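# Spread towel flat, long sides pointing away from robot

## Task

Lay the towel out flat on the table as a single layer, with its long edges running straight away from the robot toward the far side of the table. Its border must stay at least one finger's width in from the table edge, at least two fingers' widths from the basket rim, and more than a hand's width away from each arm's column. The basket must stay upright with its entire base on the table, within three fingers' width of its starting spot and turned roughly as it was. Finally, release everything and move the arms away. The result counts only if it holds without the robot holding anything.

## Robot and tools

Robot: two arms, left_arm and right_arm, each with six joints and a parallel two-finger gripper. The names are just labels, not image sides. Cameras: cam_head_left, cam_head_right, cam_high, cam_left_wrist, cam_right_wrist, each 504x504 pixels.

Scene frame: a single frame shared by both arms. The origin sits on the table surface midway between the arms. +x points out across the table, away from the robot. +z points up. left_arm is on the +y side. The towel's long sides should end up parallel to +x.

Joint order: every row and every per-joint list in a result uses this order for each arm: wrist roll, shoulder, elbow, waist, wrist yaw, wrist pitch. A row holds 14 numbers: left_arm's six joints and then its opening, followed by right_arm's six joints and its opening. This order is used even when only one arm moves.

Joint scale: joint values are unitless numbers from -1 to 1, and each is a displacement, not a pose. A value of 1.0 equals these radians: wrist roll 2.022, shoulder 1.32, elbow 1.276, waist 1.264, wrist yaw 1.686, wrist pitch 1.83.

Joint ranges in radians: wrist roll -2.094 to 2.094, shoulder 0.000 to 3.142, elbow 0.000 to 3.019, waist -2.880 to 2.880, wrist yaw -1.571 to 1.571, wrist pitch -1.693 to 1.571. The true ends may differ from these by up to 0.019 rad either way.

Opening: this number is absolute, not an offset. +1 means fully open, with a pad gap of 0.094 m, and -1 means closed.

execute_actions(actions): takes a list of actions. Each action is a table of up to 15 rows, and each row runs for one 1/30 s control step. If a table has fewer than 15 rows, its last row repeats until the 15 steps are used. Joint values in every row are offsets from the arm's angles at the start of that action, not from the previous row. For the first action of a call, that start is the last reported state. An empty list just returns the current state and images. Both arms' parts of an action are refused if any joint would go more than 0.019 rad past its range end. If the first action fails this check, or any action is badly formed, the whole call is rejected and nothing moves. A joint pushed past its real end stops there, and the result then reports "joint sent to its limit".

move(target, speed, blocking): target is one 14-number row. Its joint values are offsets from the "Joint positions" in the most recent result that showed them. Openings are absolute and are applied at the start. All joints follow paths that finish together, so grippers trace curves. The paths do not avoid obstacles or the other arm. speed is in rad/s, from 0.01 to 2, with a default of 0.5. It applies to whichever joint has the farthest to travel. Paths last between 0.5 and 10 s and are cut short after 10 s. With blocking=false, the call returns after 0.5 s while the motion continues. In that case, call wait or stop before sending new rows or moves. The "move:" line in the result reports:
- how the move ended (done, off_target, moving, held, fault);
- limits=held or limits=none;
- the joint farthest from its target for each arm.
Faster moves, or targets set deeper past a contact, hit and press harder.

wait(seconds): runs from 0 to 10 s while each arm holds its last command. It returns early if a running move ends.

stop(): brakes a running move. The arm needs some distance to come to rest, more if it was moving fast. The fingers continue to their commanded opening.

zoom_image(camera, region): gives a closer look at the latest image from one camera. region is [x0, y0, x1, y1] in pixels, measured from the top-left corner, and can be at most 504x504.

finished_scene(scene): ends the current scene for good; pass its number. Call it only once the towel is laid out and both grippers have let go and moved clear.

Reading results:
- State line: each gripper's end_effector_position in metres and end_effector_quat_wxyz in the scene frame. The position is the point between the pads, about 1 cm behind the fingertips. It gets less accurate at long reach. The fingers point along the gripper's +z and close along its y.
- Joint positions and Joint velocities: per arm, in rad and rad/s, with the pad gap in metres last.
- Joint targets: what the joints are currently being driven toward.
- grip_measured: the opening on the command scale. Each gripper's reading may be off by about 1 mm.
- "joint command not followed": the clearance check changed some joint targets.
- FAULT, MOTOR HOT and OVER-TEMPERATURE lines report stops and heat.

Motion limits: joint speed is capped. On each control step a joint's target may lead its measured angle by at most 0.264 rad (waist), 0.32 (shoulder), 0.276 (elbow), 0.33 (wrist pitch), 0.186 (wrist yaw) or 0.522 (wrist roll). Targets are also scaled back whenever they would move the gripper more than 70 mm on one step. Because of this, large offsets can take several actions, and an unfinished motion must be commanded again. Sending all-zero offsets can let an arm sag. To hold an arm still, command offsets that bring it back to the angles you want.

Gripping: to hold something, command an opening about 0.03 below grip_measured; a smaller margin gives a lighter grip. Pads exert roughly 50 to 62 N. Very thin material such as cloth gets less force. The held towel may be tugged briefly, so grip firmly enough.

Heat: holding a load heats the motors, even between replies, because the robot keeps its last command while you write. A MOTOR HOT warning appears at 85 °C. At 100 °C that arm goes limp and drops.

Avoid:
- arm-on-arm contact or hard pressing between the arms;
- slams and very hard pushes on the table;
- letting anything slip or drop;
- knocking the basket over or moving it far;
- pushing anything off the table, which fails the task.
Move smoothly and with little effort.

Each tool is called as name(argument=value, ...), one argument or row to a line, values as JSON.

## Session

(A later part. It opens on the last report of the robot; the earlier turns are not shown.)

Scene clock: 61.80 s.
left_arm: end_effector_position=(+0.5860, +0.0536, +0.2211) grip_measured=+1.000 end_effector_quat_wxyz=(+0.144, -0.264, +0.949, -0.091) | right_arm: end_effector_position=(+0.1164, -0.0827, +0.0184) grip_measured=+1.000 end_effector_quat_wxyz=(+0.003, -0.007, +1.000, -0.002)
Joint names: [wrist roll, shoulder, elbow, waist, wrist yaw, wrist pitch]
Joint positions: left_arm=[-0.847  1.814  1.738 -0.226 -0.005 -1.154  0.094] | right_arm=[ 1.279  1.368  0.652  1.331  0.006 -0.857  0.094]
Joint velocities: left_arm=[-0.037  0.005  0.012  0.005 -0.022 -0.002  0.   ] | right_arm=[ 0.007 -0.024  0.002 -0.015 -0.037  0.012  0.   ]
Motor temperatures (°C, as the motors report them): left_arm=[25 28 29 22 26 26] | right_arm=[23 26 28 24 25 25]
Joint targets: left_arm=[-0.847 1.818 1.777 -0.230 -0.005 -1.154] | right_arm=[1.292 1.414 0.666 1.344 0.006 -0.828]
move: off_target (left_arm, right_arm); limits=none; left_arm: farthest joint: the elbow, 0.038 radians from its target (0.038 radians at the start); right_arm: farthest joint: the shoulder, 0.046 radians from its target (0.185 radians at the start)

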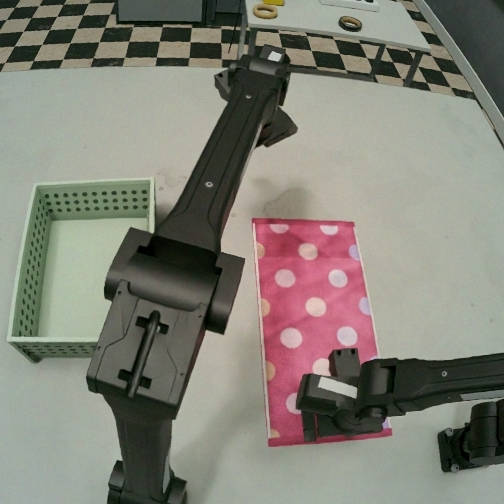

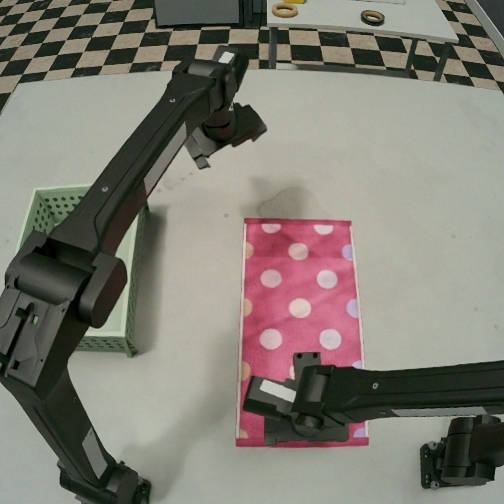

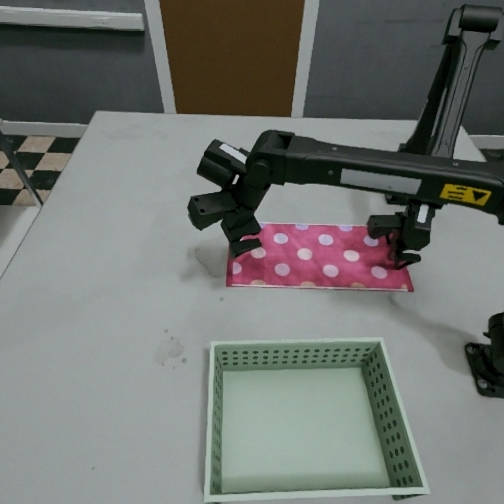

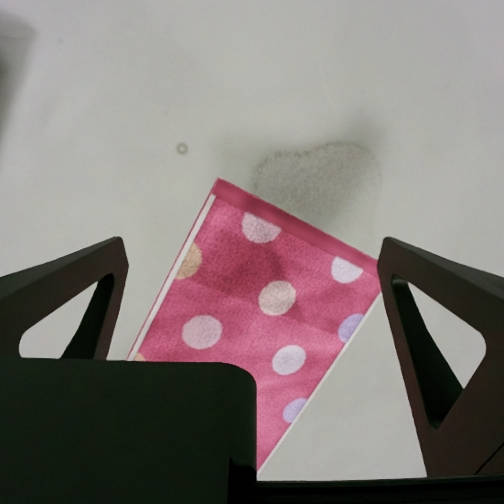

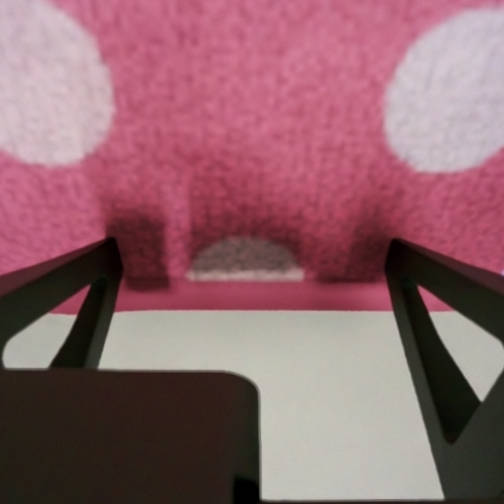

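move(
  target=[0,-0.1,0,0.1,0,0,1,-0.063,0.088,0.058,-0.1,0,0.03,1],
  speed=0.12,
)

move(
  target=[0,-0.2,-0.2,0.1,0,0,1,0,-0.1,0.1,0,0,-0.14,1],
)

move(
  target=[0,-0.3,-0.2,0.2,0,0,1,-0.5,-0.2,0.1,-1,0,-0.1,1],
  speed=1,
)

Scene clock: 68.63 s.
left_arm: end_effector_position=(+0.5886, +0.1351, +0.3013) grip_measured=+1.000 end_effector_quat_wxyz=(+0.205, -0.319, +0.918, -0.113) | right_arm: end_effector_position=(+0.1544, -0.0648, +0.0181) grip_measured=+1.000 end_effector_quat_wxyz=(+0.000, -0.016, +1.000, +0.010)
Joint names: [wrist roll, shoulder, elbow, waist, wrist yaw, wrist pitch]
Joint positions: left_arm=[-0.847  1.683  1.738 -0.1   -0.005 -1.154  0.094] | right_arm=[ 1.16   1.432  0.715  1.228 -0.007 -0.836  0.094]
Joint velocities: left_arm=[-0.037 -0.015 -0.007  0.005 -0.095  0.002  0.   ] | right_arm=[ 0.007 -0.005  0.002  0.005 -0.007  0.002  0.   ]
Motor temperatures (°C, as the motors report them): left_arm=[25 28 30 22 26 26] | right_arm=[23 26 28 24 25 25]
Joint targets: left_arm=[-0.847 1.682 1.738 -0.100 -0.005 -1.154] | right_arm=[1.152 1.484 0.726 1.205 0.006 -0.802]
move: off_target (right_arm); limits=none; left_arm: farthest joint: the waist, 0.001 radians from its target (0.126 radians at the start); right_arm: farthest joint: the shoulder, 0.052 radians from its target (0.116 radians at the start)

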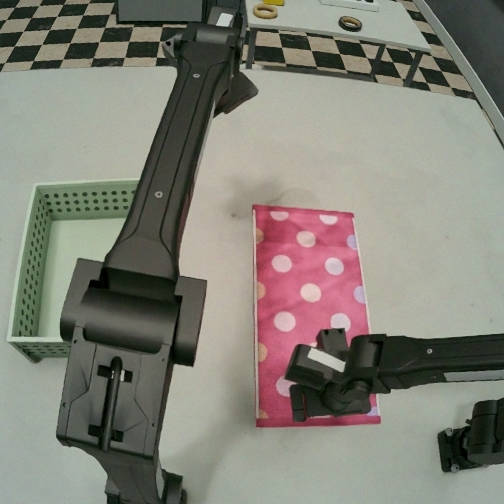

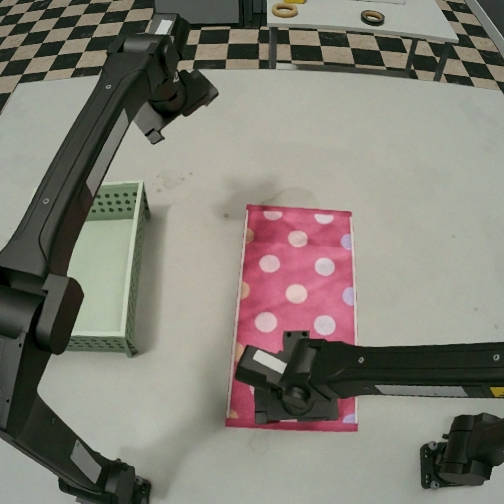

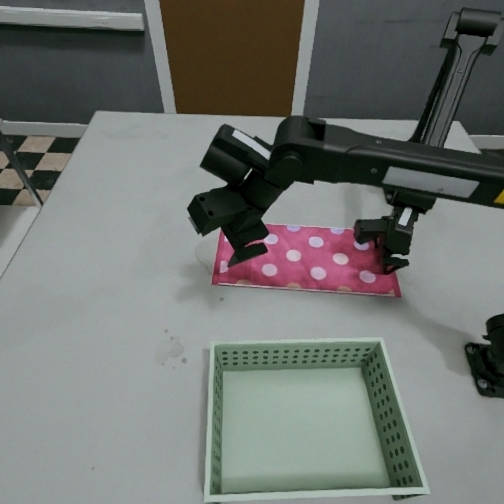

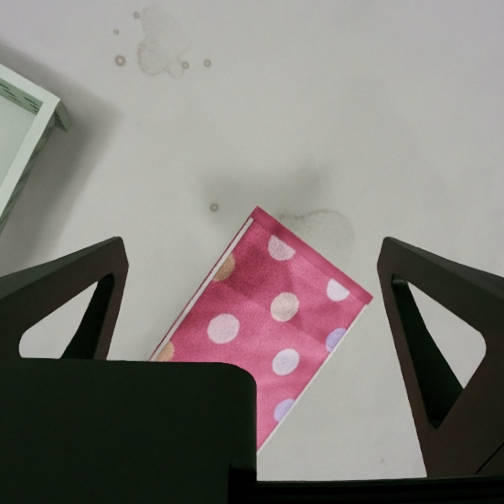

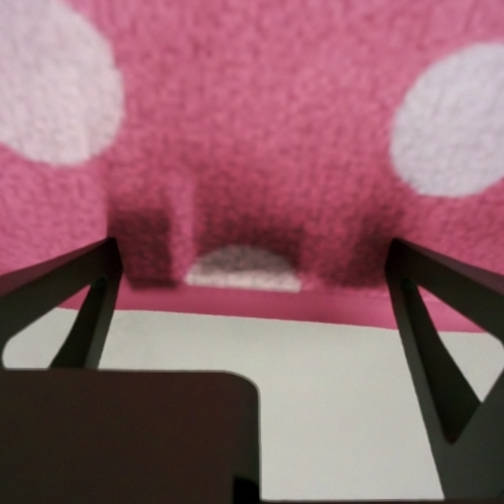

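Scene clock: 69.77 s.
left_arm: end_effector_position=(+0.4963, +0.2206, +0.3330) grip_measured=+1.000 end_effector_quat_wxyz=(+0.226, -0.376, +0.892, -0.106) | right_arm: end_effector_position=(+0.1514, -0.0709, +0.0855) grip_measured=+1.000 end_effector_quat_wxyz=(-0.006, -0.015, +1.000, -0.002)
Joint names: [wrist roll, shoulder, elbow, waist, wrist yaw, wrist pitch]
Joint positions: left_arm=[-0.847  1.399  1.486  0.03  -0.005 -1.154  0.094] | right_arm=[ 1.16   1.307  0.808  1.228 -0.01  -1.08   0.094]
Joint velocities: left_arm=[-0.051 -0.024 -0.012 -0.024 -0.051 -0.002  0.   ] | right_arm=[-0.022 -0.015 -0.017 -0.005  0.007  0.002  0.   ]
Motor temperatures (°C, as the motors report them): left_arm=[25 28 30 22 26 26] | right_arm=[23 26 28 24 25 25]
Joint targets: left_arm=[-0.847 1.419 1.483 0.026 -0.005 -1.154] | right_arm=[1.160 1.300 0.842 1.228 -0.008 -1.092]
move: off_target (right_arm); limits=none; left_arm: farthest joint: the shoulder, 0.020 radians from its target (0.264 radians at the start); right_arm: farthest joint: the elbow, 0.034 radians from its target (0.128 radians at the start)

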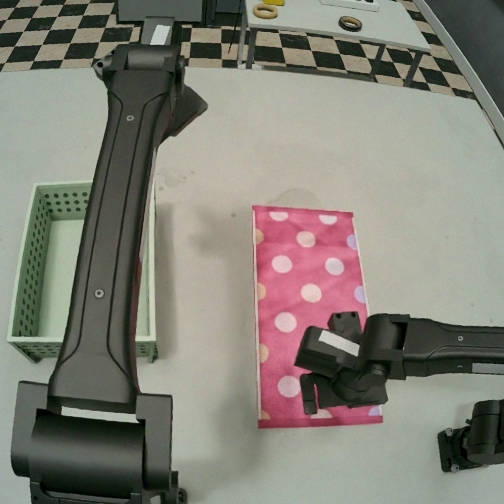

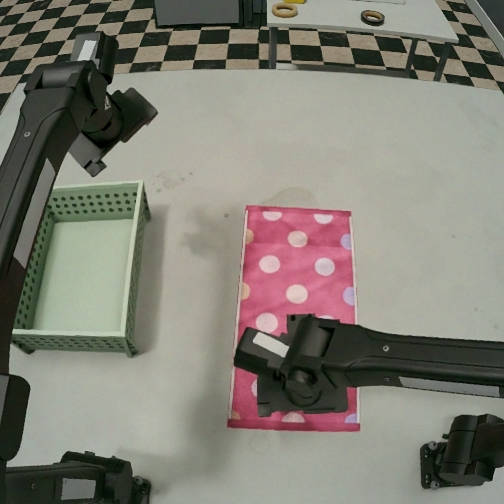

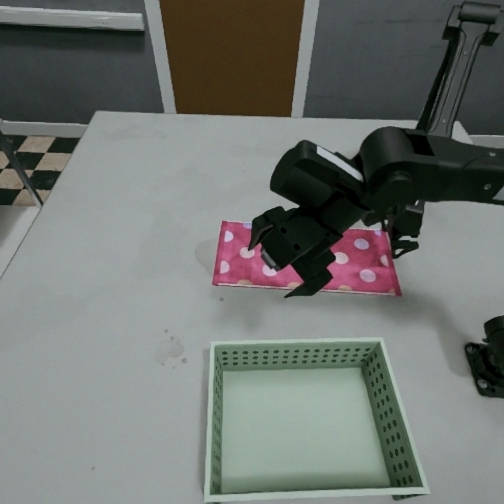

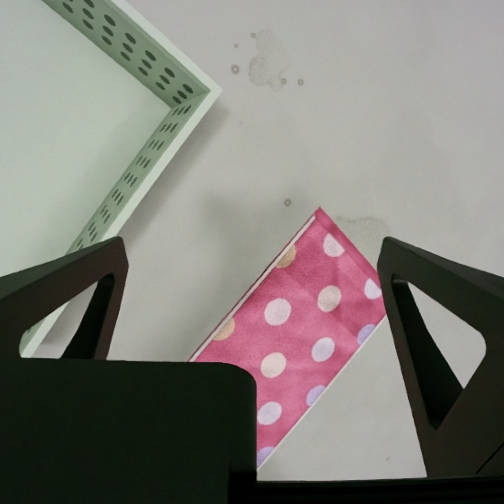

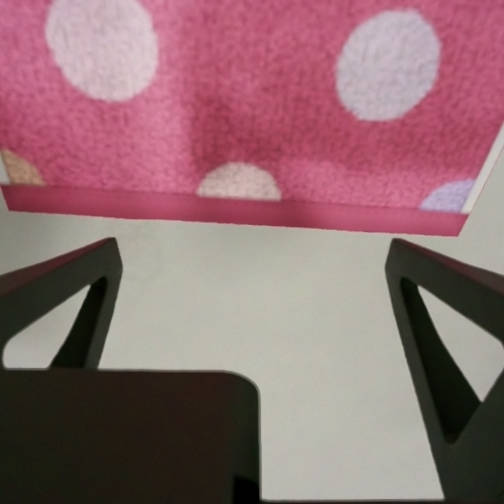

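Scene clock: 71.93 s.
left_arm: end_effector_position=(+0.3607, +0.3246, +0.3794) grip_measured=+1.000 end_effector_quat_wxyz=(+0.305, -0.474, +0.820, -0.100) | right_arm: end_effector_position=(+0.3405, -0.3935, +0.1880) grip_measured=+1.000 end_effector_quat_wxyz=(+0.077, +0.118, +0.990, +0.008)
Joint names: [wrist roll, shoulder, elbow, waist, wrist yaw, wrist pitch]
Joint positions: left_arm=[-0.847  1.     1.235  0.278 -0.005 -1.154  0.094] | right_arm=[ 0.159  1.053  0.889 -0.042 -0.01  -1.252  0.094]
Joint velocities: left_arm=[-0.022 -0.015 -0.007 -0.005  0.066  0.007  0.   ] | right_arm=[ 0.037  0.015 -0.012 -0.024  0.051 -0.002  0.   ]
Motor temperatures (°C, as the motors report them): left_arm=[25 28 30 22 26 26] | right_arm=[23 26 29 24 25 25]
Joint targets: left_arm=[-0.847 1.003 1.231 0.282 -0.005 -1.154] | right_arm=[0.149 1.043 0.936 -0.036 -0.010 -1.263]
move: off_target (right_arm); limits=none; left_arm: farthest joint: the waist, 0.005 radians from its target (0.253 radians at the start); right_arm: farthest joint: the elbow, 0.046 radians from its target (0.127 radians at the start)

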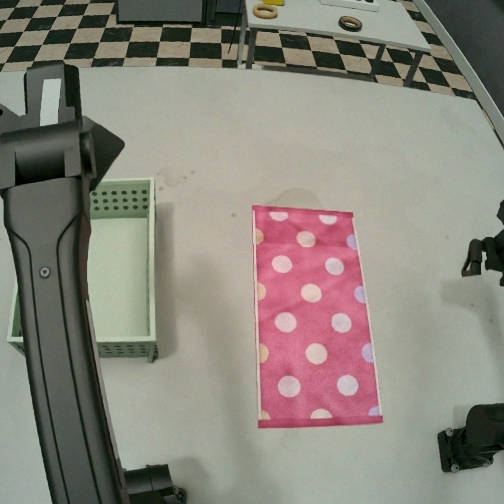

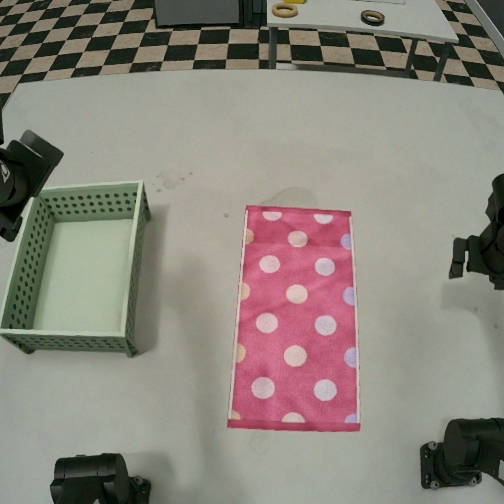

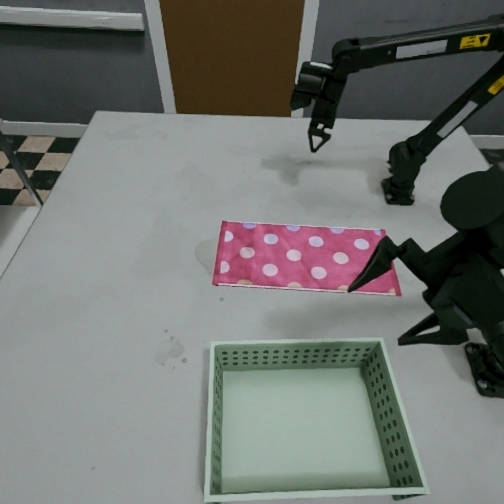

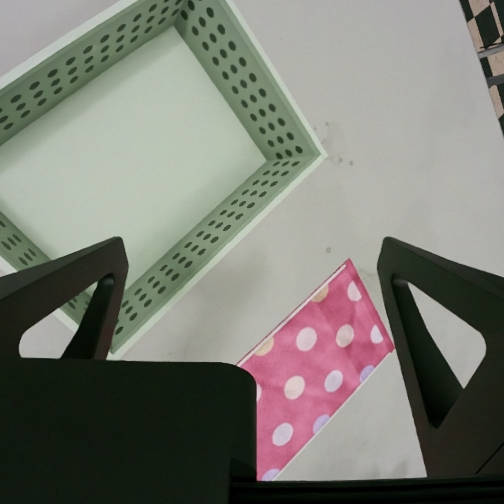

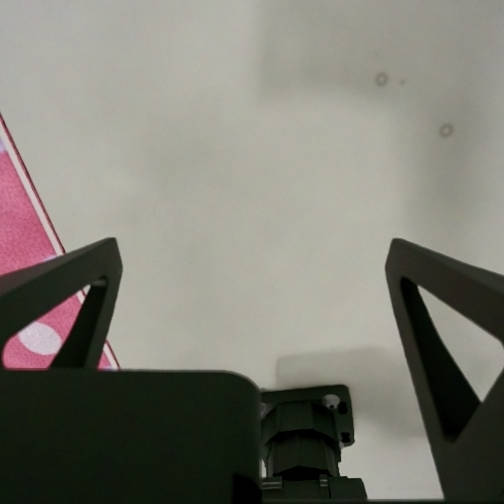

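About 2° off; acceptable.

finished_scene(
  scene=1,
)

The scene is finished: the task was done.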